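## Task

A small red foam block sits on one shelf of the recessed shelving unit at the far end of the aisle, and a small cardboard box is on the desk. Exchange their places: put the cardboard box on the shelf where the red block was and put the red block on the desk. Both must stay there with no help from the robot once it lets go. The robot must not tip over or finish leaning.

## Robot and tools

ROBOT. TidyBot++: a wheeled base (0.54 m long, 0.50 m wide, 0.38 m high) on four powered casters, carrying a single seven-joint arm with a two-finger gripper. The shoulder sits 0.12 m ahead of the base centre and 0.68 m above the floor. Two cameras: base_camera is fixed on the base and looks forward and down (644x364 px); wrist_camera is a fisheye on the hand that looks along the fingers (644x476 px). The arm starts folded with the hand pointing down, sticking out up to 0.08 m past the base front.

FRAMES. Base frame: origin on the floor below the base centre, x forward, y left, z up. hand_pose is reported in this frame and marks the point between the finger pads; its own z axis runs out along the fingers and its y axis is the direction the fingers close along. The odometry frame is the base frame as it was at the start of the scene. Heading is positive to the left, from -3.142 to 3.142. base_tilt is in degrees, positive when leaning forward or right. Odometry drifts and counts wheel slip as motion, so check the images.

execute_actions. Argument "actions": a list holding one action or none (an empty list only reports state and images). An action may contain "base", "joints", "speeds" in any combination; its motions start together.
- "base" is a relative move from where the base last reported itself, with exactly one key: translate_m (metres, forward positive, -2 to 2), strafe_m (metres, left positive, -2 to 2) or rotate_rad (radians, counter-clockwise from above positive, -6.3 to 6.3).
- "joints" holds absolute targets, one number per named joint, in radians: joint_1_rad (unlimited; positive turns the arm clockwise from above, the reverse of rotate_rad), joint_2_rad shoulder -2.249 to 2.249, joint_3_rad (unlimited), joint_4_rad elbow -2.579 to 2.579, joint_5_rad (unlimited), joint_6_rad wrist -2.099 to 2.099, joint_7_rad (unlimited; with the hand down, positive is counter-clockwise from above, and 1.57 opens the fingers left/right). gripper_pos runs 0 (open, about 85 mm gap) to 1 (closed); gap is roughly 85 x (1 - gripper_pos) mm. Unlimited joints go the short way, so turn large amounts in steps below half a turn. A joint or base left out may keep pushing toward its previous target.
- "speeds" caps top speed for this action only: translate_m and strafe_m 0.05 to 0.5 m/s, rotate_rad 0.1 to 1.57 rad/s (defaults are the maxima). A base move needing over 8.667 s, or any action over 15 s, is refused, as is any unknown key or out-of-range number; then nothing moves.
- "cameras": list of base_camera, wrist_camera or all; omitted or null gives all, [] gives none.

ARM GEOMETRY. Upper arm 0.42 m, forearm 0.31 m, hand 0.31 m to the hand point. With joint_1_rad 0, joint_3_rad 3.14 and joint_5_rad 0 the arm moves in the vertical x-z plane; segment angles from vertical (forward positive) are joint_2, joint_2 - joint_4, and joint_2 - joint_4 - joint_6. Sum length x sin for forward reach and length x cos for height above the shoulder. A downward-pointing hand reaches at most about 0.94 m above the floor, only near the base.

OTHER TOOLS. wait: "seconds" 0 to 10, commands nothing and returns state and images. zoom_image: "camera" (base_camera or wrist_camera) and "region" [x0, y0, x1, y1] in pixels from the top-left, at most 504 by 504, on that camera's latest full image. read_manual: optional "section", only "licences". finished_scene: "scene" 1 or 2; ends that scene for good and reports success, so only call it once both objects rest in place unaided.

RESULTS. base_status and joint_status describe how the last accepted action ended: "done" (for the base this only means the wheels turned enough), "off_target" (stopped short, maybe still pushing), "contact_stop" or "time_out" (target dropped, holding position). A gripper sent to 1 that reads "off_target" is holding something; "done" means it closed on nothing. "joint command not followed" with a "cause:" line means a self-collision check withheld arm targets; those joints show "not_followed" and may be retried later. on_its_own lists what moved uncommanded. motor_effort is percent of maximum, peak in brackets. Watch for ARM HIT, torque fault (arm freezes 10 s and the rest of the call is skipped), MOTOR HOT, OVER-TEMPERATURE FAULT and "limit_stop_at_motor_heat" (resend the target).

CAUTIONS. Joints stop slightly off target from friction; correct by sending last command plus (wanted minus read). Held loads make the arm sag; never command a loaded joint to its read angle. Do not drive while the arm is caught on anything about 0.8 m up or higher; the robot can tip. Sideways force on a raised hand can lift wheels; pulling the arm back or backing away rights it. A blocked base keeps shoving. Avoid dropping, slamming or knocking objects; loose objects may occasionally be nudged. The robot holds its last command while you think.

Each tool is called after "Call:" as a command line: name --argument value for each argument, lists and objects as JSON in quotes; but a table of rows of numbers goes row by row, as --pt "numbers of a row", without its own name.

## Session

I'll start by looking at the current state and images.

Call:
execute_actions --actions '[]'

Scene clock: 0.00 s.
base_odometry: x=+0.000 y=+0.000 heading=+0.000 (m, m, rad; odometry frame)
base_tilt: forward=-0.2 right=-0.5 (deg)
base_status: not commanded
joint_positions: joint_1_rad=+0.006 joint_2_rad=-0.400 joint_3_rad=+3.116 joint_4_rad=-2.527 joint_5_rad=-0.032 joint_6_rad=-0.887 joint_7_rad=+1.564 gripper_pos=+0.000
joint_status: not commanded
motor_effort: joint_1_rad=-1 joint_2_rad=-1 joint_3_rad=+1 joint_4_rad=+14 joint_5_rad=-1 joint_6_rad=+1 joint_7_rad=-1 (%)
hand_pose: x=+0.2615 y=+0.0107 z=+0.5946 quat_wxyz=(-0.009, +0.998, -0.004, +0.064) (m; base frame)
pictures: base_camera, wrist_camera
Images, in order (width x height): base_camera 644x364, wrist_camera 644x476.

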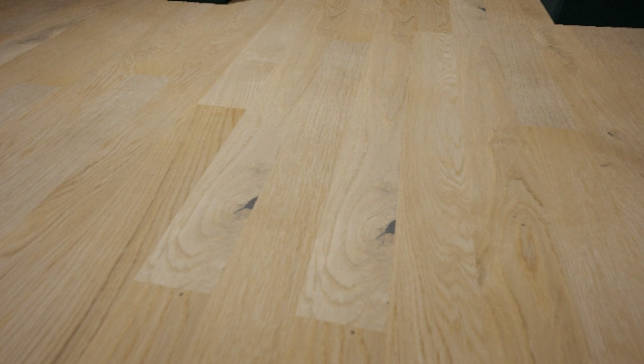

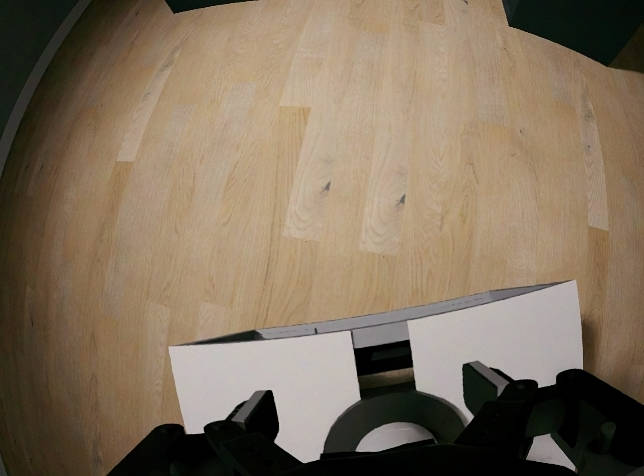

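Call:
execute_actions --actions '[{"joints": {"joint_6_rad": 0.45}}]'

Scene clock: 8.17 s.
base_odometry: x=+0.000 y=+0.000 heading=+0.000 (m, m, rad; odometry frame)
base_tilt: forward=-0.2 right=-0.5 (deg)
base_status: not commanded
joint_positions: joint_1_rad=+0.006 joint_2_rad=-0.400 joint_3_rad=+3.116 joint_4_rad=-2.526 joint_5_rad=-0.032 joint_6_rad=+0.427 joint_7_rad=+1.564 gripper_pos=+0.000
joint_status: all done
motor_effort: joint_1_rad=-1(0) joint_2_rad=-5(4) joint_3_rad=+1(1) joint_4_rad=+18(18) joint_5_rad=+0(1) joint_6_rad=+8(9) joint_7_rad=-1(0) (%)
hand_pose: x=+0.5308 y=+0.0063 z=+0.8640 quat_wxyz=(-0.009, +0.751, -0.008, +0.661) (m; base frame)
pictures: base_camera, wrist_camera
camera_calibration (this result's frames):
wrist_camera: T_world_to_cam=[[0.0299322, -0.983702, -0.1773, 0.159856], [-0.0510297, 0.175644, -0.98313, 0.946057], [0.998248, 0.0384748, -0.0449406, -0.363233], [0, 0, 0, 1]] pos_world=[0.406089, 0.00505691, 0.942116]
Images, in order (width x height): base_camera 644x364, wrist_camera 644x476.

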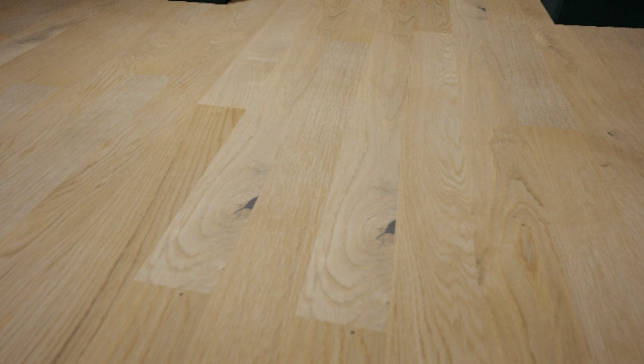

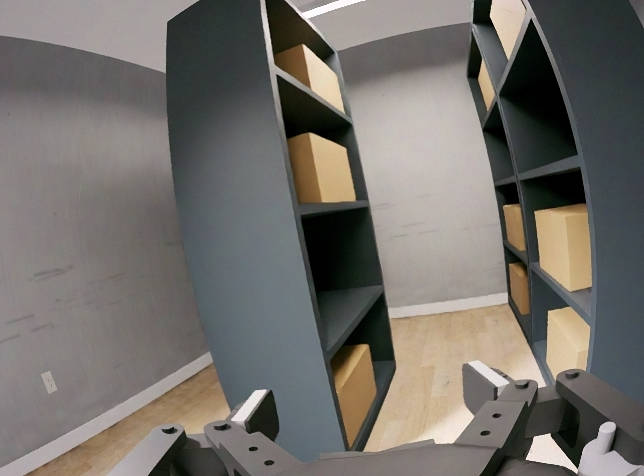

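Call:
execute_actions --actions '[{"joints": {"joint_1_rad": 1.5}}]' --cameras '["wrist_camera"]'

Scene clock: 21.07 s.
base_odometry: x=+0.000 y=+0.000 heading=+0.000 (m, m, rad; odometry frame)
base_tilt: forward=-0.2 right=-0.5 (deg)
base_status: not commanded
joint_positions: joint_1_rad=+1.478 joint_2_rad=-0.400 joint_3_rad=+3.116 joint_4_rad=-2.526 joint_5_rad=-0.032 joint_6_rad=+0.427 joint_7_rad=+1.564 gripper_pos=+0.000
joint_status: all done
motor_effort: joint_1_rad=-1(2) joint_2_rad=-5(4) joint_3_rad=+1(1) joint_4_rad=+18(17) joint_5_rad=+0(0) joint_6_rad=+8(8) joint_7_rad=-1(1) (%)
hand_pose: x=+0.1657 y=-0.4092 z=+0.8640 quat_wxyz=(+0.437, +0.551, -0.510, +0.496) (m; base frame)
pictures: wrist_camera
camera_calibration (this result's frames):
wrist_camera: T_world_to_cam=[[-0.975989, -0.126529, -0.1773, 0.279561], [0.169774, 0.068056, -0.98313, 0.919782], [0.136461, -0.989626, -0.0449406, -0.26068], [0, 0, 0, 1]] pos_world=[0.152266, -0.2852, 0.942116]
Images, in order (width x height): wrist_camera 644x476.

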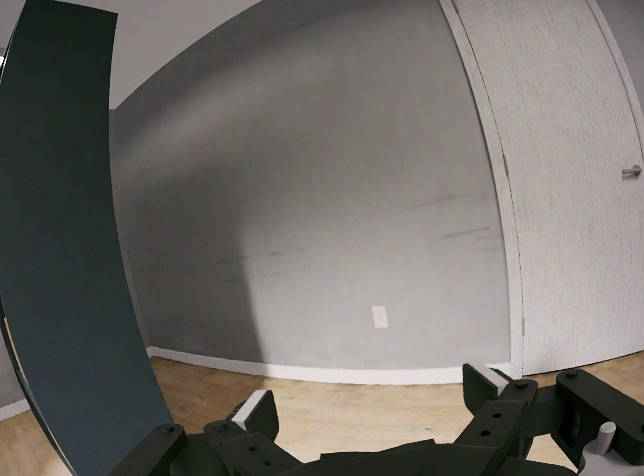

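Call:
execute_actions --actions '[{"joints": {"joint_1_rad": 3.0}}]' --cameras '["wrist_camera"]'

Scene clock: 26.90 s.
base_odometry: x=+0.000 y=+0.000 heading=+0.000 (m, m, rad; odometry frame)
base_tilt: forward=-0.2 right=-0.5 (deg)
base_status: not commanded
joint_positions: joint_1_rad=+2.978 joint_2_rad=-0.400 joint_3_rad=+3.116 joint_4_rad=-2.526 joint_5_rad=-0.032 joint_6_rad=+0.427 joint_7_rad=+1.564 gripper_pos=+0.000
joint_status: all done
motor_effort: joint_1_rad=-1(1) joint_2_rad=-5(4) joint_3_rad=+1(1) joint_4_rad=+18(18) joint_5_rad=+0(0) joint_6_rad=+7(8) joint_7_rad=+0(1) (%)
hand_pose: x=-0.2859 y=-0.0756 z=+0.8640 quat_wxyz=(+0.657, +0.055, -0.749, +0.065) (m; base frame)
pictures: wrist_camera
camera_calibration (this result's frames):
wrist_camera: T_world_to_cam=[[-0.19526, 0.964592, -0.1773, 0.186654], [0.079896, -0.164534, -0.98313, 0.930477], [-0.977492, -0.206131, -0.0449403, -0.12812], [0, 0, 0, 1]] pos_world=[-0.163132, -0.0533596, 0.942116]
Images, in order (width x height): wrist_camera 644x476.

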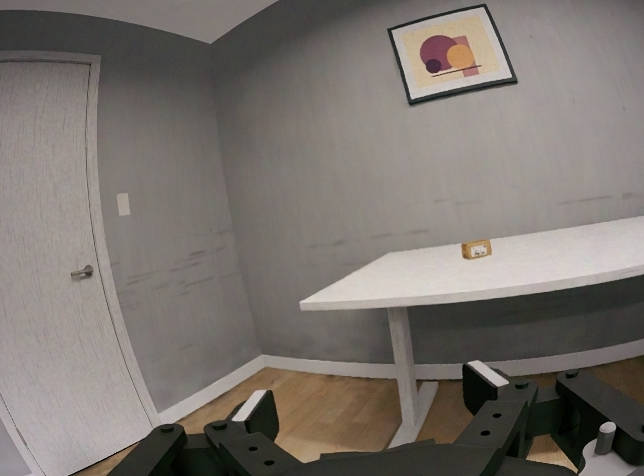

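Call:
zoom_image --camera "wrist_camera" --region '[400, 200, 560, 320]'

Region (400, 200, 560, 320) of wrist_camera's 644x476 image, scaled by 3.150; it fills the top 378 rows of this view, and the rest is white.

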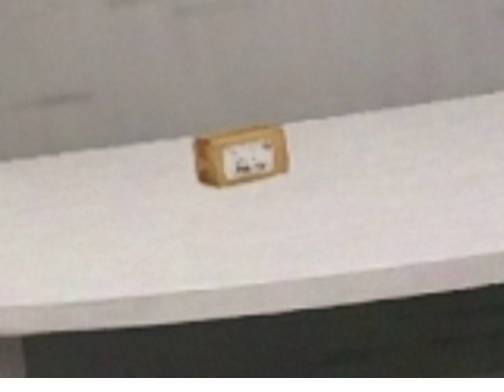

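Call:
execute_actions --actions '[{"base": {"rotate_rad": -3.456}, "joints": {"joint_1_rad": 0.0, "joint_6_rad": 0.25}}]'

Scene clock: 111.63 s.
base_odometry: x=+0.000 y=+0.000 heading=+2.829 (m, m, rad; odometry frame)
base_tilt: forward=-0.2 right=-0.5 (deg)
base_status: done
joint_positions: joint_1_rad=+0.021 joint_2_rad=-0.400 joint_3_rad=+3.116 joint_4_rad=-2.526 joint_5_rad=-0.032 joint_6_rad=+0.295 joint_7_rad=+1.564 gripper_pos=+0.000
joint_status: all done
motor_effort: joint_1_rad=+0(0) joint_2_rad=-5(6) joint_3_rad=+1(1) joint_4_rad=+17(18) joint_5_rad=-1(0) joint_6_rad=+7(8) joint_7_rad=-1(0) (%)
hand_pose: x=+0.5230 y=+0.0007 z=+0.8237 quat_wxyz=(-0.004, +0.793, -0.014, +0.610) (m; base frame)
pictures: base_camera, wrist_camera
camera_calibration (this result's frames):
wrist_camera: T_world_to_cam=[[-0.00659588, -0.98369, -0.179751, 0.168618], [-0.177677, 0.178047, -0.967848, 0.960655], [0.984067, 0.0255538, -0.175954, -0.241658], [0, 0, 0, 1]] pos_world=[0.409606, 0.00100127, 0.917556]
Images, in order (width x height): base_camera 644x364, wrist_camera 644x476.

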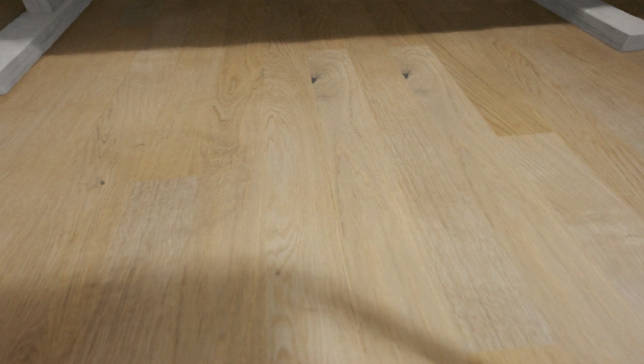

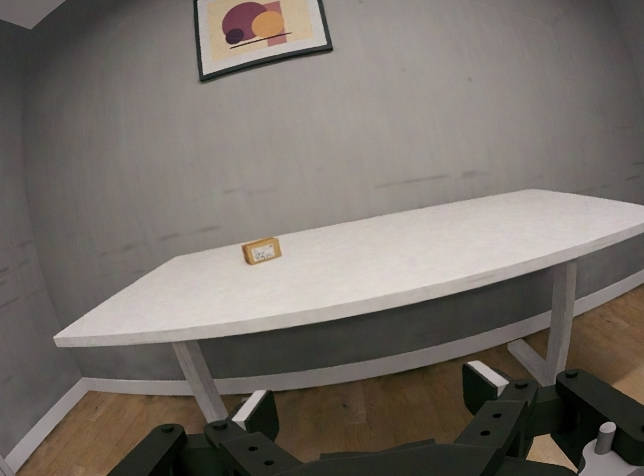

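Call:
zoom_image --camera "wrist_camera" --region '[220, 220, 320, 290]'

Call:
zoom_image --camera "wrist_camera" --region '[40, 230, 340, 440]'

Region (220, 220, 320, 290) of wrist_camera's 644x476 image, scaled by 5.040; it fills the top 353 rows of this view, and the rest is white.

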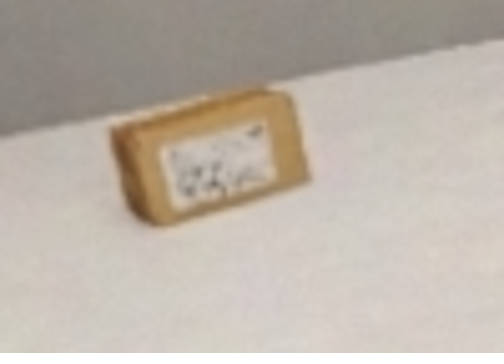

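Region (40, 230, 340, 440) of wrist_camera's 644x476 image, scaled by 1.680; it fills the top 353 rows of this view, and the rest is white.

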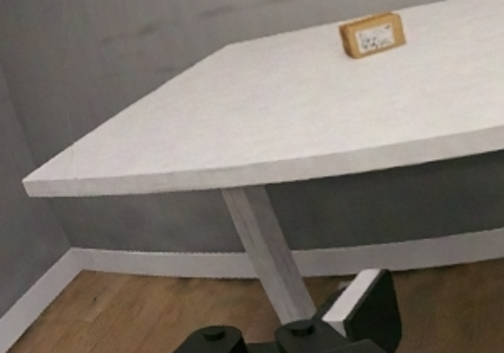

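Call:
execute_actions --actions '[{"base": {"strafe_m": 0.2}, "joints": {"joint_1_rad": 0.0, "joint_2_rad": 0.0, "joint_3_rad": 3.14, "joint_4_rad": -1.4, "joint_5_rad": 0.0, "joint_6_rad": -0.9}}]' --cameras '["wrist_camera"]'

Scene clock: 152.30 s.
base_odometry: x=-0.062 y=-0.190 heading=+2.828 (m, m, rad; odometry frame)
base_tilt: forward=-0.1 right=-0.5 (deg)
base_status: done
joint_positions: joint_1_rad=+0.019 joint_2_rad=-0.024 joint_3_rad=+3.126 joint_4_rad=-1.411 joint_5_rad=-0.028 joint_6_rad=-0.856 joint_7_rad=+1.564 gripper_pos=+0.000
joint_status: all done
motor_effort: joint_1_rad=-1(0) joint_2_rad=-19(19) joint_3_rad=+1(2) joint_4_rad=+19(18) joint_5_rad=+0(1) joint_6_rad=+6(9) joint_7_rad=+0(0) (%)
hand_pose: x=+0.6615 y=+0.0063 z=+0.9658 quat_wxyz=(-0.014, +0.901, -0.008, +0.434) (m; base frame)
pictures: wrist_camera
camera_calibration (this result's frames):
wrist_camera: T_world_to_cam=[[-0.0561103, -0.982323, -0.178586, 0.232186], [-0.555118, 0.179366, -0.812202, 1.22112], [0.829877, 0.0535632, -0.55537, 0.115153], [0, 0, 0, 1]] pos_world=[0.59533, 0.00288642, 1.09721]
Images, in order (width x height): wrist_camera 644x476.

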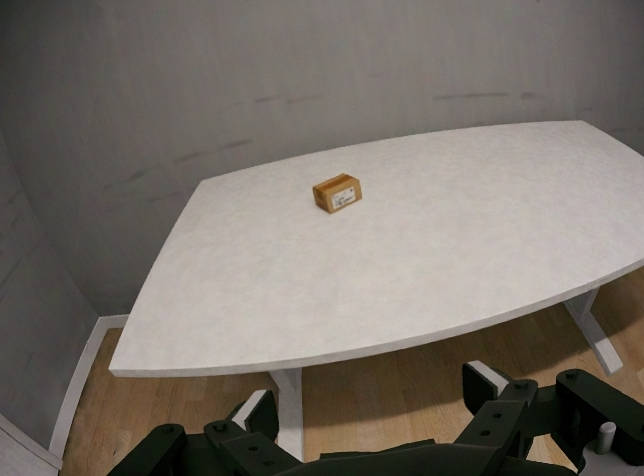

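Call:
zoom_image --camera "wrist_camera" --region '[290, 155, 390, 230]'

Region (290, 155, 390, 230) of wrist_camera's 644x476 image, scaled by 5.040; it fills the top 378 rows of this view, and the rest is white.

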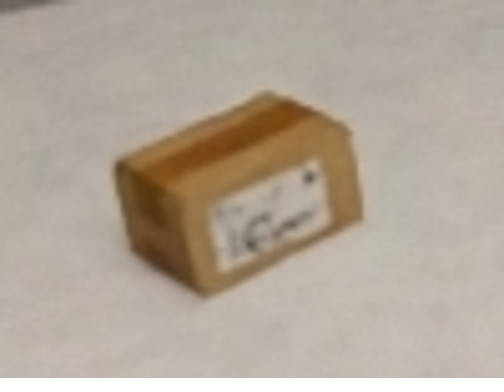

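Call:
execute_actions --actions '[{"base": {"rotate_rad": -1.05}, "joints": {"joint_1_rad": 0.0, "joint_2_rad": 0.354, "joint_3_rad": 3.14, "joint_4_rad": -1.497, "joint_5_rad": 0.0, "joint_6_rad": -0.149, "joint_7_rad": 1.57}}]' --cameras '[]'

Call:
execute_actions --actions '[{"base": {"translate_m": -0.40}}]'

Scene clock: 274.43 s.
base_odometry: x=-0.062 y=-0.190 heading=+1.778 (m, m, rad; odometry frame)
base_tilt: forward=-0.1 right=-0.6 (deg)
base_status: done
joint_positions: joint_1_rad=+0.011 joint_2_rad=+0.361 joint_3_rad=+3.146 joint_4_rad=-1.489 joint_5_rad=-0.026 joint_6_rad=-0.191 joint_7_rad=+1.564 gripper_pos=+0.000
joint_status: all done
motor_effort: joint_1_rad=+0(6) joint_2_rad=-33(38) joint_3_rad=+1(3) joint_4_rad=+19(20) joint_5_rad=+0(0) joint_6_rad=+8(9) joint_7_rad=-1(1) (%)
hand_pose: x=+0.8473 y=-0.0075 z=+0.8480 quat_wxyz=(-0.006, +0.852, -0.018, +0.523) (m; base frame)
pictures: none
No camera images: the call's "cameras" was empty. Leave "cameras" out to get every camera's image.

Scene clock: 276.57 s.
base_odometry: x=+0.020 y=-0.582 heading=+1.778 (m, m, rad; odometry frame)
base_tilt: forward=-0.1 right=-0.5 (deg)
base_status: done
joint_positions: joint_1_rad=+0.011 joint_2_rad=+0.357 joint_3_rad=+3.146 joint_4_rad=-1.490 joint_5_rad=-0.026 joint_6_rad=-0.189 joint_7_rad=+1.564 gripper_pos=+0.000
joint_status: not commanded
motor_effort: joint_1_rad=-1(2) joint_2_rad=-31(37) joint_3_rad=+0(0) joint_4_rad=+19(21) joint_5_rad=+0(0) joint_6_rad=+7(8) joint_7_rad=+0(1) (%)
hand_pose: x=+0.8467 y=-0.0075 z=+0.8504 quat_wxyz=(-0.006, +0.851, -0.018, +0.525) (m; base frame)
pictures: base_camera, wrist_camera
camera_calibration (this result's frames):
wrist_camera: T_world_to_cam=[[-0.0468384, -0.981864, -0.183711, 0.204898], [-0.371284, 0.187849, -0.909319, 1.15969], [0.927337, 0.0256177, -0.373349, -0.339371], [0, 0, 0, 1]] pos_world=[0.754883, -0.00797036, 0.965466]
Images, in order (width x height): base_camera 644x364, wrist_camera 644x476.

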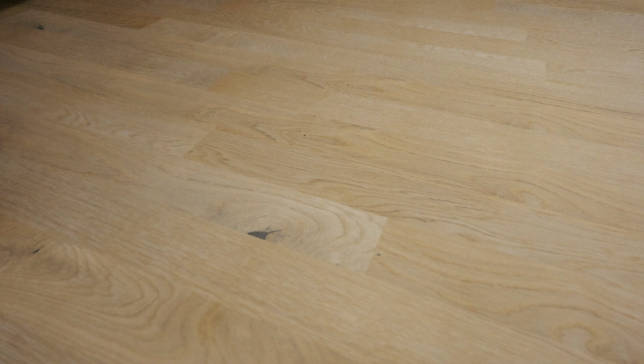

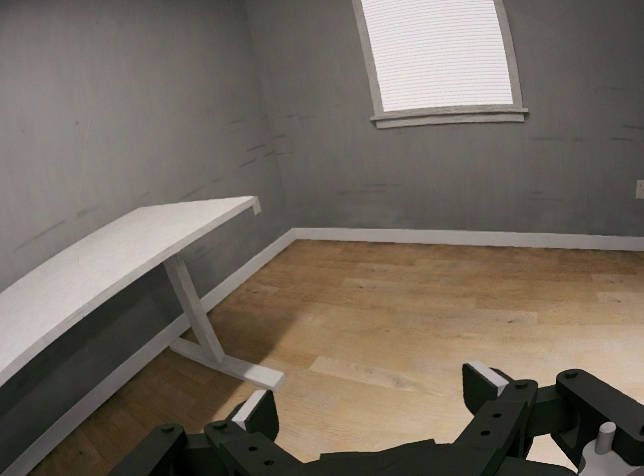

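Call:
execute_actions --actions '[{"base": {"strafe_m": 1.11}}]'

Scene clock: 284.00 s.
base_odometry: x=-1.066 y=-0.811 heading=+1.778 (m, m, rad; odometry frame)
base_tilt: forward=-0.1 right=-0.5 (deg)
base_status: done
joint_positions: joint_1_rad=+0.008 joint_2_rad=+0.357 joint_3_rad=+3.144 joint_4_rad=-1.490 joint_5_rad=-0.026 joint_6_rad=-0.189 joint_7_rad=+1.564 gripper_pos=+0.000
joint_status: not commanded
motor_effort: joint_1_rad=+1(6) joint_2_rad=-33(35) joint_3_rad=+1(3) joint_4_rad=+19(20) joint_5_rad=+0(0) joint_6_rad=+8(7) joint_7_rad=-1(1) (%)
hand_pose: x=+0.8467 y=-0.0043 z=+0.8505 quat_wxyz=(-0.008, +0.851, -0.016, +0.525) (m; base frame)
pictures: base_camera, wrist_camera
camera_calibration (this result's frames):
wrist_camera: T_world_to_cam=[[-0.0422875, -0.981938, -0.184418, 0.204797], [-0.37193, 0.186788, -0.909273, 1.15966], [0.927297, 0.0301398, -0.373111, -0.339607], [0, 0, 0, 1]] pos_world=[0.754888, -0.00527651, 0.965502]
Images, in order (width x height): base_camera 644x364, wrist_camera 644x476.

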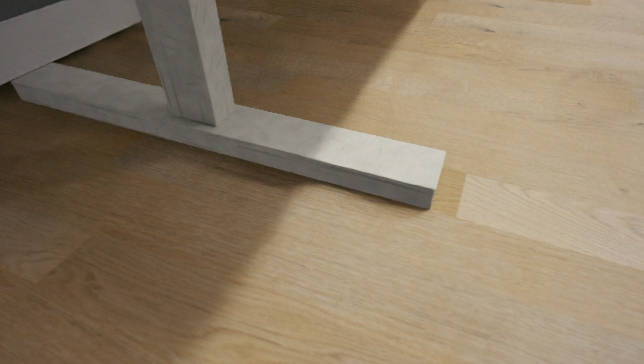

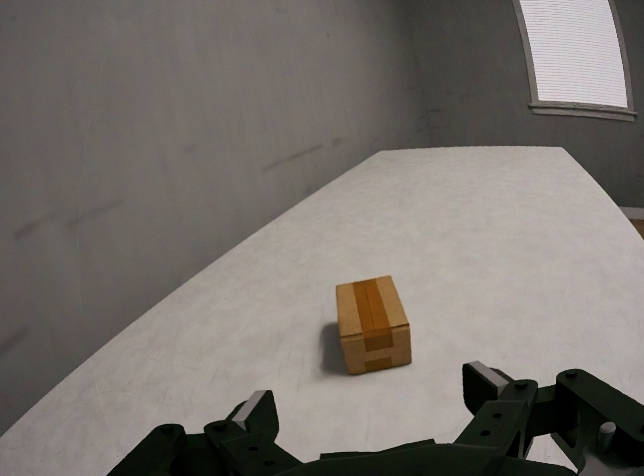

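Call:
zoom_image --camera "wrist_camera" --region '[300, 265, 460, 385]'

Region (300, 265, 460, 385) of wrist_camera's 644x476 image, scaled by 3.150; it fills the top 378 rows of this view, and the rest is white.

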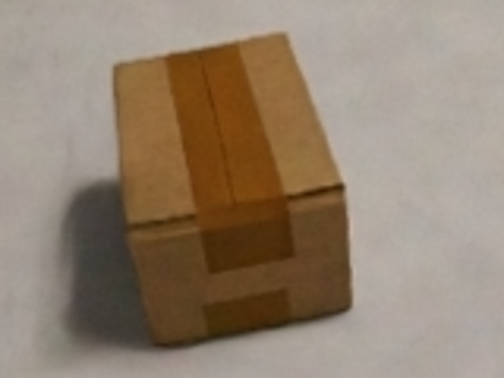

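Call:
execute_actions --actions '[{"base": {"strafe_m": -0.014}, "joints": {"joint_2_rad": 0.425, "joint_4_rad": -1.668, "joint_6_rad": 0.13}}]' --cameras '["wrist_camera"]'

Scene clock: 322.17 s.
base_odometry: x=-1.052 y=-0.808 heading=+1.778 (m, m, rad; odometry frame)
base_tilt: forward=-0.1 right=-0.5 (deg)
base_status: done
joint_positions: joint_1_rad=+0.007 joint_2_rad=+0.414 joint_3_rad=+3.144 joint_4_rad=-1.662 joint_5_rad=-0.026 joint_6_rad=+0.085 joint_7_rad=+1.564 gripper_pos=+0.000
joint_status: all done
motor_effort: joint_1_rad=-1(5) joint_2_rad=-33(35) joint_3_rad=+1(2) joint_4_rad=+18(19) joint_5_rad=+0(0) joint_6_rad=+7(8) joint_7_rad=-1(0) (%)
hand_pose: x=+0.8475 y=-0.0057 z=+0.7873 quat_wxyz=(-0.005, +0.839, -0.018, +0.544) (m; base frame)
pictures: wrist_camera
camera_calibration (this result's frames):
wrist_camera: T_world_to_cam=[[-0.0393272, -0.982314, -0.183064, 0.188271], [-0.330409, 0.185684, -0.925392, 1.08025], [0.943018, 0.0240929, -0.331868, -0.409693], [0, 0, 0, 1]] pos_world=[0.750675, -0.00577305, 0.898154]
Images, in order (width x height): wrist_camera 644x476.

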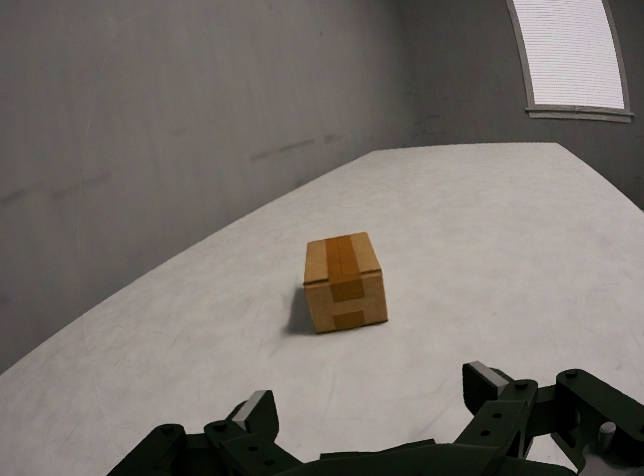

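Call:
zoom_image --camera "wrist_camera" --region '[270, 220, 430, 340]'

Region (270, 220, 430, 340) of wrist_camera's 644x476 image, scaled by 3.150; it fills the top 378 rows of this view, and the rest is white.

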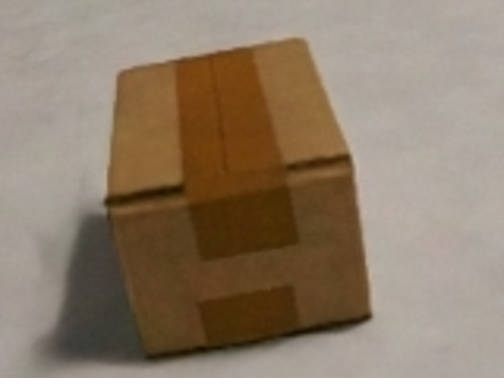

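Call:
execute_actions --actions '[{"base": {"translate_m": 0.16}, "joints": {"joint_2_rad": 0.443}, "speeds": {"translate_m": 0.15}}]' --cameras '["wrist_camera"]'

Scene clock: 374.27 s.
base_odometry: x=-1.086 y=-0.651 heading=+1.778 (m, m, rad; odometry frame)
base_tilt: forward=-0.1 right=-0.5 (deg)
base_status: done
joint_positions: joint_1_rad=+0.007 joint_2_rad=+0.427 joint_3_rad=+3.144 joint_4_rad=-1.663 joint_5_rad=-0.026 joint_6_rad=+0.087 joint_7_rad=+1.564 gripper_pos=+0.000
joint_status: all done
motor_effort: joint_1_rad=-1(2) joint_2_rad=-33(35) joint_3_rad=+0(0) joint_4_rad=+18(19) joint_5_rad=-1(1) joint_6_rad=+7(8) joint_7_rad=+0(0) (%)
hand_pose: x=+0.8489 y=-0.0057 z=+0.7784 quat_wxyz=(-0.005, +0.842, -0.018, +0.539) (m; base frame)
pictures: wrist_camera
camera_calibration (this result's frames):
wrist_camera: T_world_to_cam=[[-0.0413796, -0.982304, -0.182666, 0.188109], [-0.340539, 0.185741, -0.921701, 1.07824], [0.939319, 0.0240651, -0.342198, -0.402783], [0, 0, 0, 1]] pos_world=[0.753307, -0.00580015, 0.89034]
Images, in order (width x height): wrist_camera 644x476.

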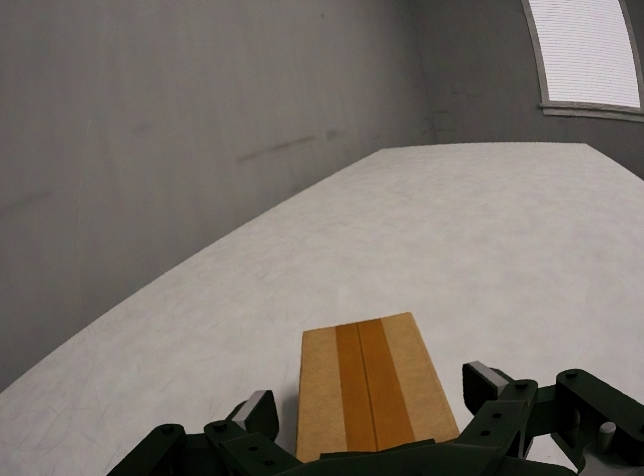

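Call:
execute_actions --actions '[{"joints": {"joint_2_rad": 0.458}}]' --cameras '["wrist_camera"]'

Scene clock: 380.80 s.
base_odometry: x=-1.086 y=-0.651 heading=+1.778 (m, m, rad; odometry frame)
base_tilt: forward=-0.1 right=-0.6 (deg)
base_status: not commanded
joint_positions: joint_1_rad=+0.007 joint_2_rad=+0.438 joint_3_rad=+3.144 joint_4_rad=-1.663 joint_5_rad=-0.026 joint_6_rad=+0.087 joint_7_rad=+1.564 gripper_pos=+0.000
joint_status: all done
motor_effort: joint_1_rad=-1(0) joint_2_rad=-34(34) joint_3_rad=+0(0) joint_4_rad=+17(18) joint_5_rad=-1(0) joint_6_rad=+7(8) joint_7_rad=-1(0) (%)
hand_pose: x=+0.8499 y=-0.0057 z=+0.7708 quat_wxyz=(-0.005, +0.845, -0.018, +0.535) (m; base frame)
pictures: wrist_camera
camera_calibration (this result's frames):
wrist_camera: T_world_to_cam=[[-0.0432922, -0.982291, -0.182293, 0.188082], [-0.35018, 0.185808, -0.918068, 1.07691], [0.935681, 0.0240901, -0.352023, -0.395652], [0, 0, 0, 1]] pos_world=[0.755458, -0.00581495, 0.883681]
Images, in order (width x height): wrist_camera 644x476.

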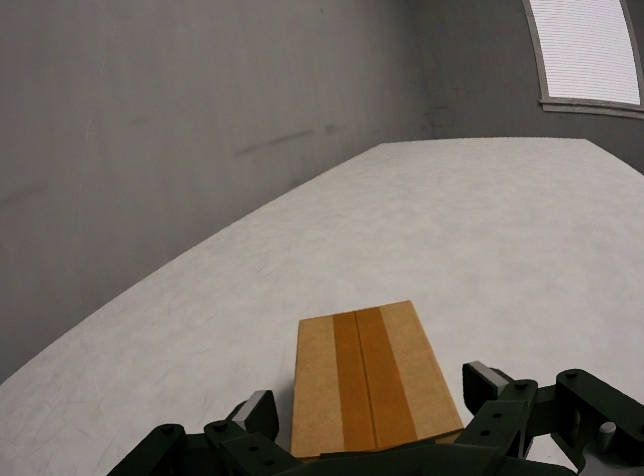

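Call:
execute_actions --actions '[{"joints": {"gripper_pos": 1.0}}]' --cameras '["wrist_camera"]'

Scene clock: 387.17 s.
base_odometry: x=-1.086 y=-0.651 heading=+1.778 (m, m, rad; odometry frame)
base_tilt: forward=-0.2 right=-0.5 (deg)
base_status: not commanded
joint_positions: joint_1_rad=+0.007 joint_2_rad=+0.438 joint_3_rad=+3.144 joint_4_rad=-1.663 joint_5_rad=-0.026 joint_6_rad=+0.088 joint_7_rad=+1.564 gripper_pos=+0.345
joint_status: gripper_pos off_target (ended at +0.345, target +1.000)
motor_effort: joint_1_rad=-1(1) joint_2_rad=-33(33) joint_3_rad=+0(0) joint_4_rad=+17(18) joint_5_rad=-1(1) joint_6_rad=+8(8) joint_7_rad=-1(1) (%)
hand_pose: x=+0.8500 y=-0.0057 z=+0.7711 quat_wxyz=(-0.005, +0.845, -0.018, +0.535) (m; base frame)
pictures: wrist_camera
camera_calibration (this result's frames):
wrist_camera: T_world_to_cam=[[-0.0430729, -0.982296, -0.182317, 0.187975], [-0.348934, 0.185786, -0.918547, 1.07661], [0.936157, 0.0240521, -0.350758, -0.397086], [0, 0, 0, 1]] pos_world=[0.755498, -0.00582101, 0.883908]
Images, in order (width x height): wrist_camera 644x476.

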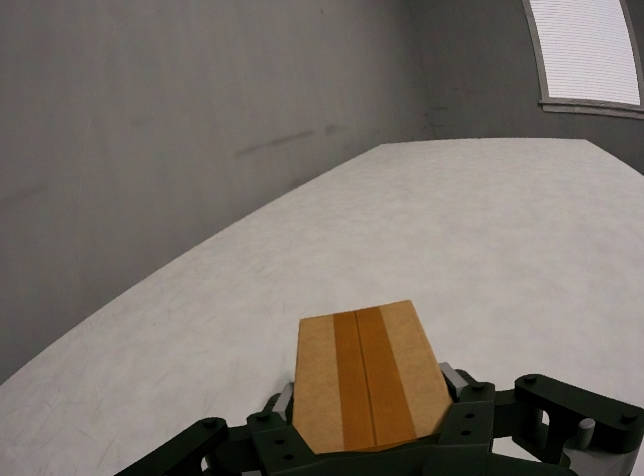

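Call:
execute_actions --actions '[{"joints": {"joint_2_rad": 0.3}}]' --cameras '[]'

Call:
execute_actions --actions '[{"base": {"translate_m": -0.25}, "joints": {"joint_2_rad": -0.45, "joint_4_rad": -2.35, "joint_6_rad": 0.2}}]'

Scene clock: 408.73 s.
base_odometry: x=-1.086 y=-0.651 heading=+1.778 (m, m, rad; odometry frame)
base_tilt: forward=-0.3 right=-0.6 (deg)
base_status: not commanded
joint_positions: joint_1_rad=+0.007 joint_2_rad=+0.310 joint_3_rad=+3.144 joint_4_rad=-1.669 joint_5_rad=-0.026 joint_6_rad=+0.088 joint_7_rad=+1.564 gripper_pos=+0.345
joint_status: all done
motor_effort: joint_1_rad=-1(1) joint_2_rad=-31(38) joint_3_rad=+0(0) joint_4_rad=+19(20) joint_5_rad=+0(0) joint_6_rad=+9(9) joint_7_rad=-1(1) (%)
hand_pose: x=+0.8314 y=-0.0056 z=+0.8600 quat_wxyz=(-0.006, +0.810, -0.017, +0.586) (m; base frame)
pictures: none
No camera images: the call's "cameras" was empty. Leave "cameras" out to get every camera's image.

Scene clock: 410.73 s.
base_odometry: x=-1.034 y=-0.896 heading=+1.778 (m, m, rad; odometry frame)
base_tilt: forward=-0.1 right=-0.5 (deg)
base_status: done
joint_positions: joint_1_rad=+0.007 joint_2_rad=-0.428 joint_3_rad=+3.143 joint_4_rad=-2.346 joint_5_rad=-0.026 joint_6_rad=+0.149 joint_7_rad=+1.564 gripper_pos=+0.345
joint_status: all done
motor_effort: joint_1_rad=-1(5) joint_2_rad=-6(35) joint_3_rad=+1(3) joint_4_rad=+20(22) joint_5_rad=+1(0) joint_6_rad=+9(10) joint_7_rad=-1(0) (%)
hand_pose: x=+0.5453 y=-0.0035 z=+0.8963 quat_wxyz=(-0.006, +0.774, -0.017, +0.633) (m; base frame)
pictures: base_camera, wrist_camera
camera_calibration (this result's frames):
wrist_camera: T_world_to_cam=[[0.00120602, -0.982483, -0.186347, 0.179355], [-0.117669, 0.184913, -0.975685, 1.00996], [0.993052, 0.0231039, -0.115385, -0.309958], [0, 0, 0, 1]] pos_world=[0.426429, -0.00337986, 0.98306]
Images, in order (width x height): base_camera 644x364, wrist_camera 644x476.

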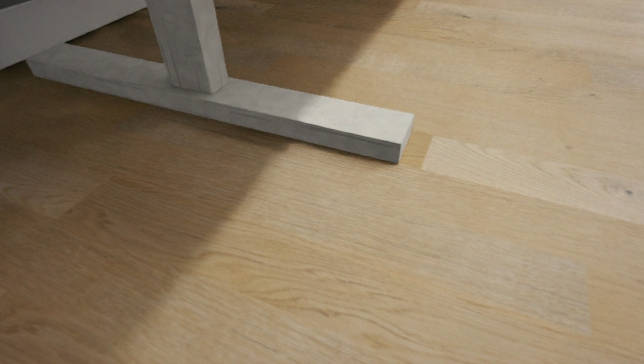

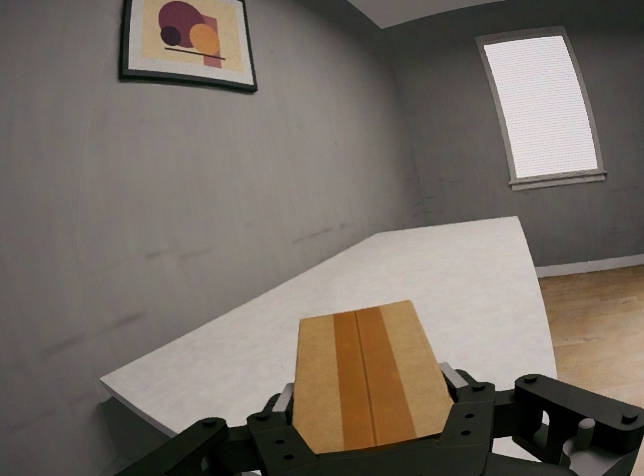

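Call:
execute_actions --actions '[{"base": {"rotate_rad": -1.30}}]' --cameras '["wrist_camera"]'

Scene clock: 426.57 s.
base_odometry: x=-1.034 y=-0.896 heading=+0.480 (m, m, rad; odometry frame)
base_tilt: forward=-0.2 right=-0.5 (deg)
base_status: done
joint_positions: joint_1_rad=+0.007 joint_2_rad=-0.428 joint_3_rad=+3.143 joint_4_rad=-2.346 joint_5_rad=-0.026 joint_6_rad=+0.150 joint_7_rad=+1.564 gripper_pos=+0.345
joint_status: not commanded
motor_effort: joint_1_rad=-1(1) joint_2_rad=-6(8) joint_3_rad=+1(3) joint_4_rad=+20(20) joint_5_rad=+0(0) joint_6_rad=+9(10) joint_7_rad=+0(1) (%)
hand_pose: x=+0.5454 y=-0.0035 z=+0.8967 quat_wxyz=(-0.006, +0.773, -0.017, +0.634) (m; base frame)
pictures: wrist_camera
camera_calibration (this result's frames):
wrist_camera: T_world_to_cam=[[0.00135043, -0.982484, -0.186342, 0.1793], [-0.116433, 0.184921, -0.975832, 1.0098], [0.993198, 0.0230143, -0.114144, -0.311179], [0, 0, 0, 1]] pos_world=[0.426395, -0.00341175, 0.983286]
Images, in order (width x height): wrist_camera 644x476.

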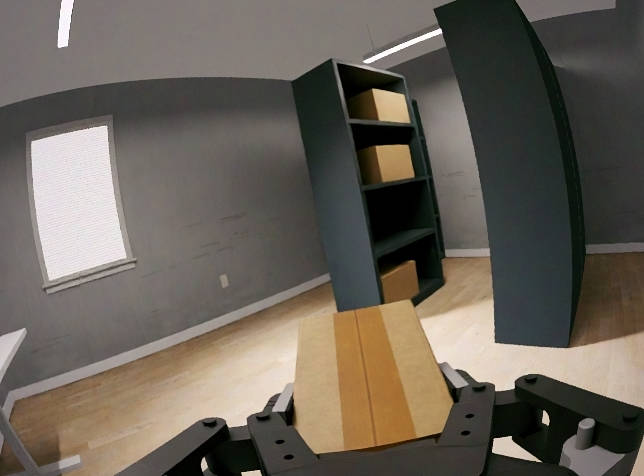

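Call:
execute_actions --actions '[{"base": {"translate_m": 1.84}}]' --cameras '[]'

Call:
execute_actions --actions '[{"base": {"rotate_rad": -0.795}}]'

Scene clock: 442.27 s.
base_odometry: x=+0.600 y=-0.049 heading=+0.479 (m, m, rad; odometry frame)
base_tilt: forward=-0.1 right=-0.5 (deg)
base_status: done
joint_positions: joint_1_rad=+0.007 joint_2_rad=-0.432 joint_3_rad=+3.143 joint_4_rad=-2.346 joint_5_rad=-0.026 joint_6_rad=+0.152 joint_7_rad=+1.564 gripper_pos=+0.345
joint_status: not commanded
motor_effort: joint_1_rad=-1(1) joint_2_rad=-6(8) joint_3_rad=+1(1) joint_4_rad=+20(21) joint_5_rad=+0(0) joint_6_rad=+9(9) joint_7_rad=-1(1) (%)
hand_pose: x=+0.5443 y=-0.0035 z=+0.8989 quat_wxyz=(-0.006, +0.771, -0.017, +0.636) (m; base frame)
pictures: none
No camera images: the call's "cameras" was empty. Leave "cameras" out to get every camera's image.

Scene clock: 443.97 s.
base_odometry: x=+0.600 y=-0.049 heading=-0.315 (m, m, rad; odometry frame)
base_tilt: forward=-0.2 right=-0.6 (deg)
base_status: done
joint_positions: joint_1_rad=+0.007 joint_2_rad=-0.432 joint_3_rad=+3.144 joint_4_rad=-2.346 joint_5_rad=-0.026 joint_6_rad=+0.152 joint_7_rad=+1.564 gripper_pos=+0.345
joint_status: not commanded
motor_effort: joint_1_rad=-1(1) joint_2_rad=-6(7) joint_3_rad=+1(2) joint_4_rad=+20(20) joint_5_rad=-1(1) joint_6_rad=+9(10) joint_7_rad=-1(1) (%)
hand_pose: x=+0.5443 y=-0.0035 z=+0.8990 quat_wxyz=(-0.006, +0.771, -0.017, +0.636) (m; base frame)
pictures: base_camera, wrist_camera
camera_calibration (this result's frames):
wrist_camera: T_world_to_cam=[[0.00237155, -0.982493, -0.186286, 0.179075], [-0.110511, 0.184888, -0.976526, 1.0093], [0.993872, 0.0229025, -0.108138, -0.315633], [0, 0, 0, 1]] pos_world=[0.424812, -0.00343942, 0.984837]
Images, in order (width x height): base_camera 644x364, wrist_camera 644x476.

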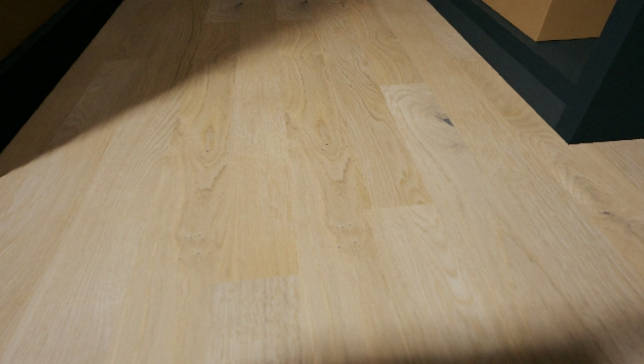

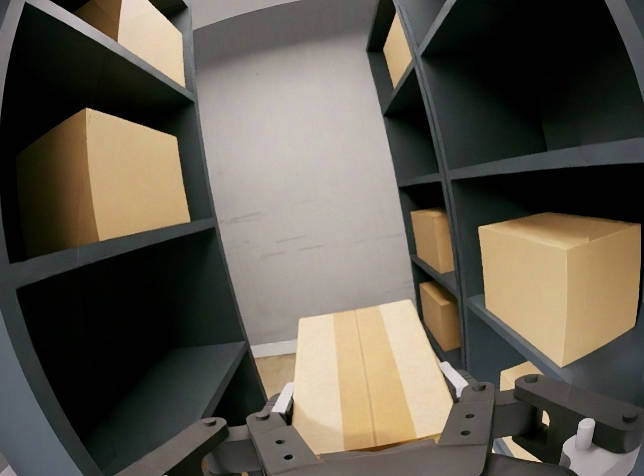

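Call:
execute_actions --actions '[{"base": {"translate_m": 1.65}}]'

Scene clock: 481.77 s.
base_odometry: x=+2.168 y=-0.563 heading=-0.316 (m, m, rad; odometry frame)
base_tilt: forward=-0.2 right=-0.5 (deg)
base_status: done
joint_positions: joint_1_rad=+0.007 joint_2_rad=-0.435 joint_3_rad=+3.144 joint_4_rad=-2.347 joint_5_rad=-0.026 joint_6_rad=+0.152 joint_7_rad=+1.564 gripper_pos=+0.345
joint_status: not commanded
motor_effort: joint_1_rad=-1(1) joint_2_rad=-5(9) joint_3_rad=+1(2) joint_4_rad=+20(20) joint_5_rad=+0(0) joint_6_rad=+9(9) joint_7_rad=-1(1) (%)
hand_pose: x=+0.5438 y=-0.0035 z=+0.8999 quat_wxyz=(-0.006, +0.770, -0.017, +0.637) (m; base frame)
pictures: base_camera, wrist_camera
camera_calibration (this result's frames):
wrist_camera: T_world_to_cam=[[0.00281699, -0.982496, -0.18626, 0.178979], [-0.108111, 0.18487, -0.976798, 1.00906], [0.994135, 0.0228884, -0.105698, -0.317306], [0, 0, 0, 1]] pos_world=[0.424031, -0.0034363, 0.985448]
Images, in order (width x height): base_camera 644x364, wrist_camera 644x476.

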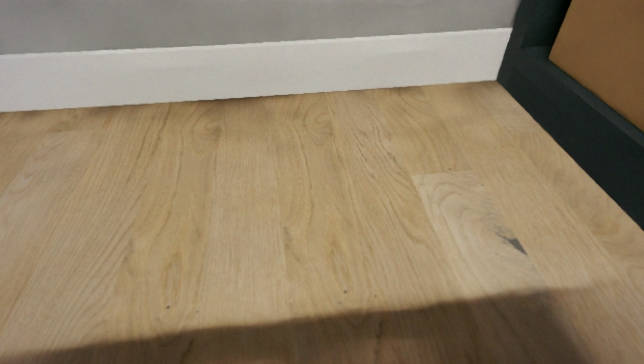

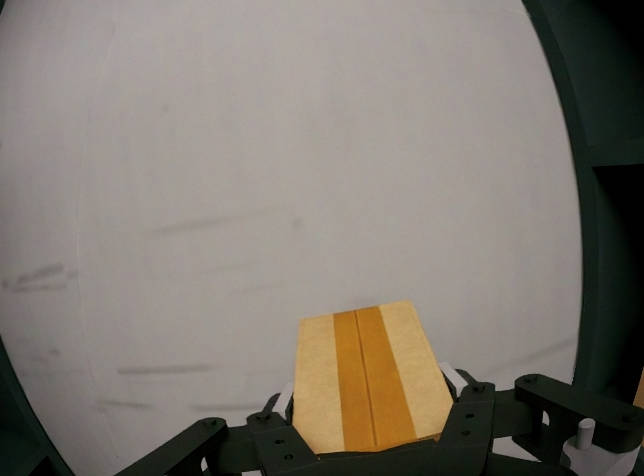

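Call:
execute_actions --actions '[{"joints": {"joint_1_rad": -1.25, "joint_6_rad": -0.15}}]' --cameras '["wrist_camera"]'

Scene clock: 502.67 s.
base_odometry: x=+2.168 y=-0.563 heading=-0.316 (m, m, rad; odometry frame)
base_tilt: forward=-0.2 right=-0.5 (deg)
base_status: not commanded
joint_positions: joint_1_rad=-1.228 joint_2_rad=-0.435 joint_3_rad=+3.144 joint_4_rad=-2.347 joint_5_rad=-0.026 joint_6_rad=-0.110 joint_7_rad=+1.564 gripper_pos=+0.345
joint_status: all done
motor_effort: joint_1_rad=-1(0) joint_2_rad=-6(6) joint_3_rad=+0(1) joint_4_rad=+20(20) joint_5_rad=-1(0) joint_6_rad=+8(9) joint_7_rad=+0(1) (%)
hand_pose: x=+0.2517 y=+0.3764 z=+0.8225 quat_wxyz=(-0.314, +0.700, +0.477, +0.428) (m; base frame)
pictures: wrist_camera
camera_calibration (this result's frames):
wrist_camera: T_world_to_cam=[[0.913811, -0.361182, -0.185735, 0.0751448], [-0.295396, -0.277211, -0.914273, 1.0013], [0.278731, 0.890338, -0.36001, 0.0188724], [0, 0, 0, 1]] pos_world=[0.221852, 0.28791, 0.936215]
Images, in order (width x height): wrist_camera 644x476.

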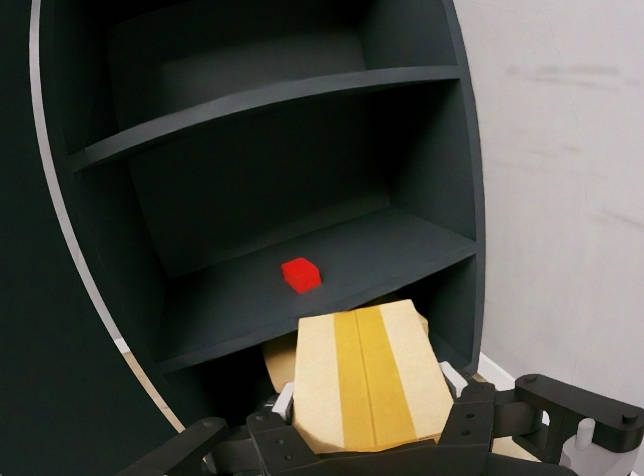

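Call:
zoom_image --camera "wrist_camera" --region '[250, 240, 350, 315]'

Call:
zoom_image --camera "wrist_camera" --region '[100, 180, 500, 420]'

Region (250, 240, 350, 315) of wrist_camera's 644x476 image, scaled by 5.040; it fills the top 378 rows of this view, and the rest is white.

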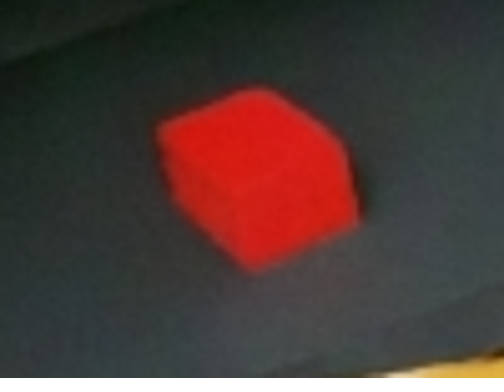

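Region (100, 180, 500, 420) of wrist_camera's 644x476 image, scaled by 1.260; it fills the top 302 rows of this view, and the rest is white.

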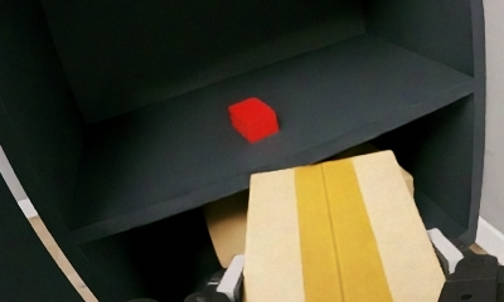

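Call:
execute_actions --actions '[{"base": {"translate_m": 0.36}, "joints": {"joint_1_rad": -1.45, "joint_2_rad": 0.59, "joint_4_rad": -1.99, "joint_6_rad": 0.62}}]'

Scene clock: 564.47 s.
base_odometry: x=+2.510 y=-0.675 heading=-0.317 (m, m, rad; odometry frame)
base_tilt: forward=-0.1 right=-0.5 (deg)
base_status: done
joint_positions: joint_1_rad=-1.430 joint_2_rad=+0.581 joint_3_rad=+3.144 joint_4_rad=-2.008 joint_5_rad=-0.026 joint_6_rad=+0.570 joint_7_rad=+1.564 gripper_pos=+0.345
joint_status: all done
motor_effort: joint_1_rad=-1(2) joint_2_rad=-34(35) joint_3_rad=+0(2) joint_4_rad=+13(20) joint_5_rad=-1(1) joint_6_rad=+9(8) joint_7_rad=-1(1) (%)
hand_pose: x=+0.2181 y=+0.6691 z=+0.6307 quat_wxyz=(-0.349, +0.650, +0.543, +0.401) (m; base frame)
pictures: base_camera, wrist_camera
camera_calibration (this result's frames):
wrist_camera: T_world_to_cam=[[0.967566, -0.183769, -0.173337, 0.0375975], [-0.226478, -0.327053, -0.917466, 0.917514], [0.111912, 0.926966, -0.358065, -0.290711], [0, 0, 0, 1]] pos_world=[0.203953, 0.576464, 0.744211]
Images, in order (width x height): base_camera 644x364, wrist_camera 644x476.

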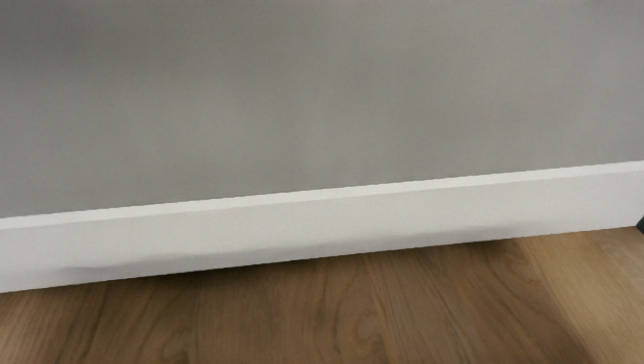

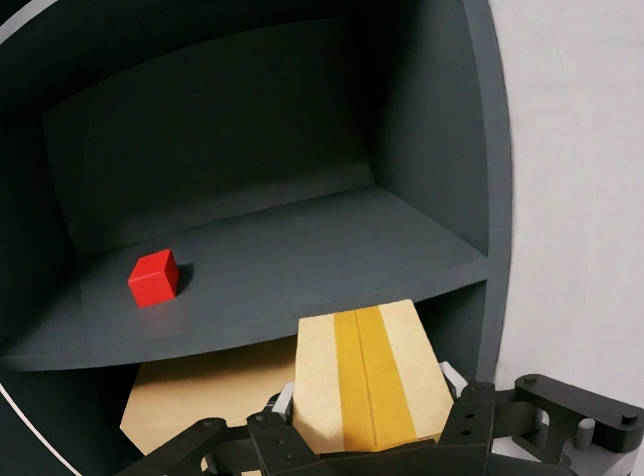

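Call:
zoom_image --camera "wrist_camera" --region '[100, 235, 220, 325]'

Call:
zoom_image --camera "wrist_camera" --region '[340, 160, 540, 320]'

Region (100, 235, 220, 325) of wrist_camera's 644x476 image, scaled by 4.200; it fills the top 378 rows of this view, and the rest is white.

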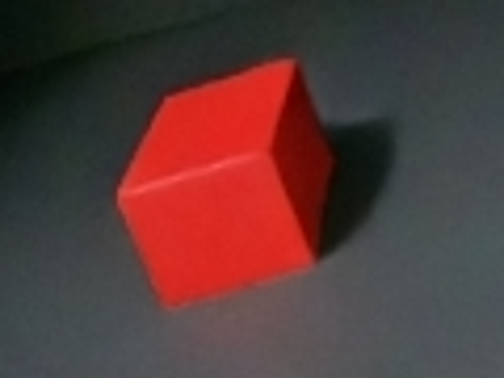

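Region (340, 160, 540, 320) of wrist_camera's 644x476 image, scaled by 2.520; it fills the top 403 rows of this view, and the rest is white.

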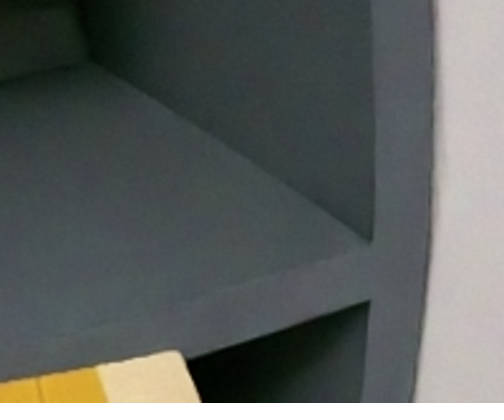

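Call:
execute_actions --actions '[{"base": {"strafe_m": 0.34}, "speeds": {"strafe_m": 0.3}}]'

Scene clock: 615.17 s.
base_odometry: x=+2.616 y=-0.352 heading=-0.317 (m, m, rad; odometry frame)
base_tilt: forward=-0.2 right=-0.5 (deg)
base_status: done
joint_positions: joint_1_rad=-1.430 joint_2_rad=+0.582 joint_3_rad=+3.144 joint_4_rad=-2.001 joint_5_rad=-0.026 joint_6_rad=+0.572 joint_7_rad=+1.564 gripper_pos=+0.345
joint_status: not commanded
motor_effort: joint_1_rad=-1(2) joint_2_rad=-33(36) joint_3_rad=+0(1) joint_4_rad=+13(14) joint_5_rad=+0(0) joint_6_rad=+8(8) joint_7_rad=+0(0) (%)
hand_pose: x=+0.2185 y=+0.6720 z=+0.6341 quat_wxyz=(-0.352, +0.648, +0.541, +0.404) (m; base frame)
pictures: base_camera, wrist_camera
camera_calibration (this result's frames):
wrist_camera: T_world_to_cam=[[0.967816, -0.182177, -0.173619, 0.0374232], [-0.225235, -0.319313, -0.920493, 0.918095], [0.112254, 0.929973, -0.350069, -0.299437], [0, 0, 0, 1]] pos_world=[0.204182, 0.578446, 0.746774]
Images, in order (width x height): base_camera 644x364, wrist_camera 644x476.

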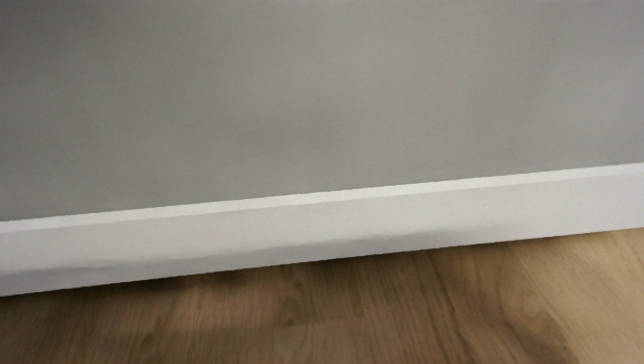

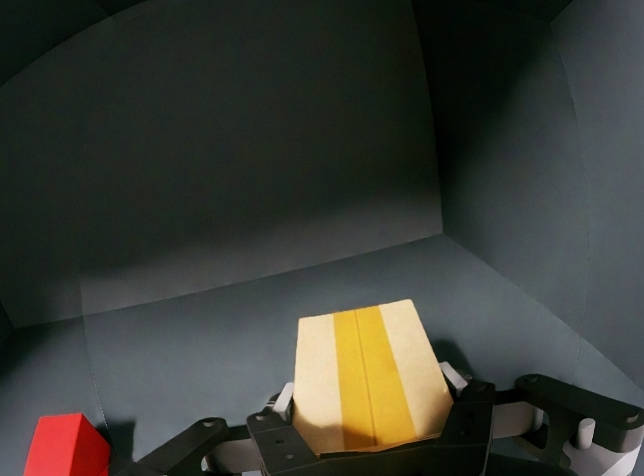

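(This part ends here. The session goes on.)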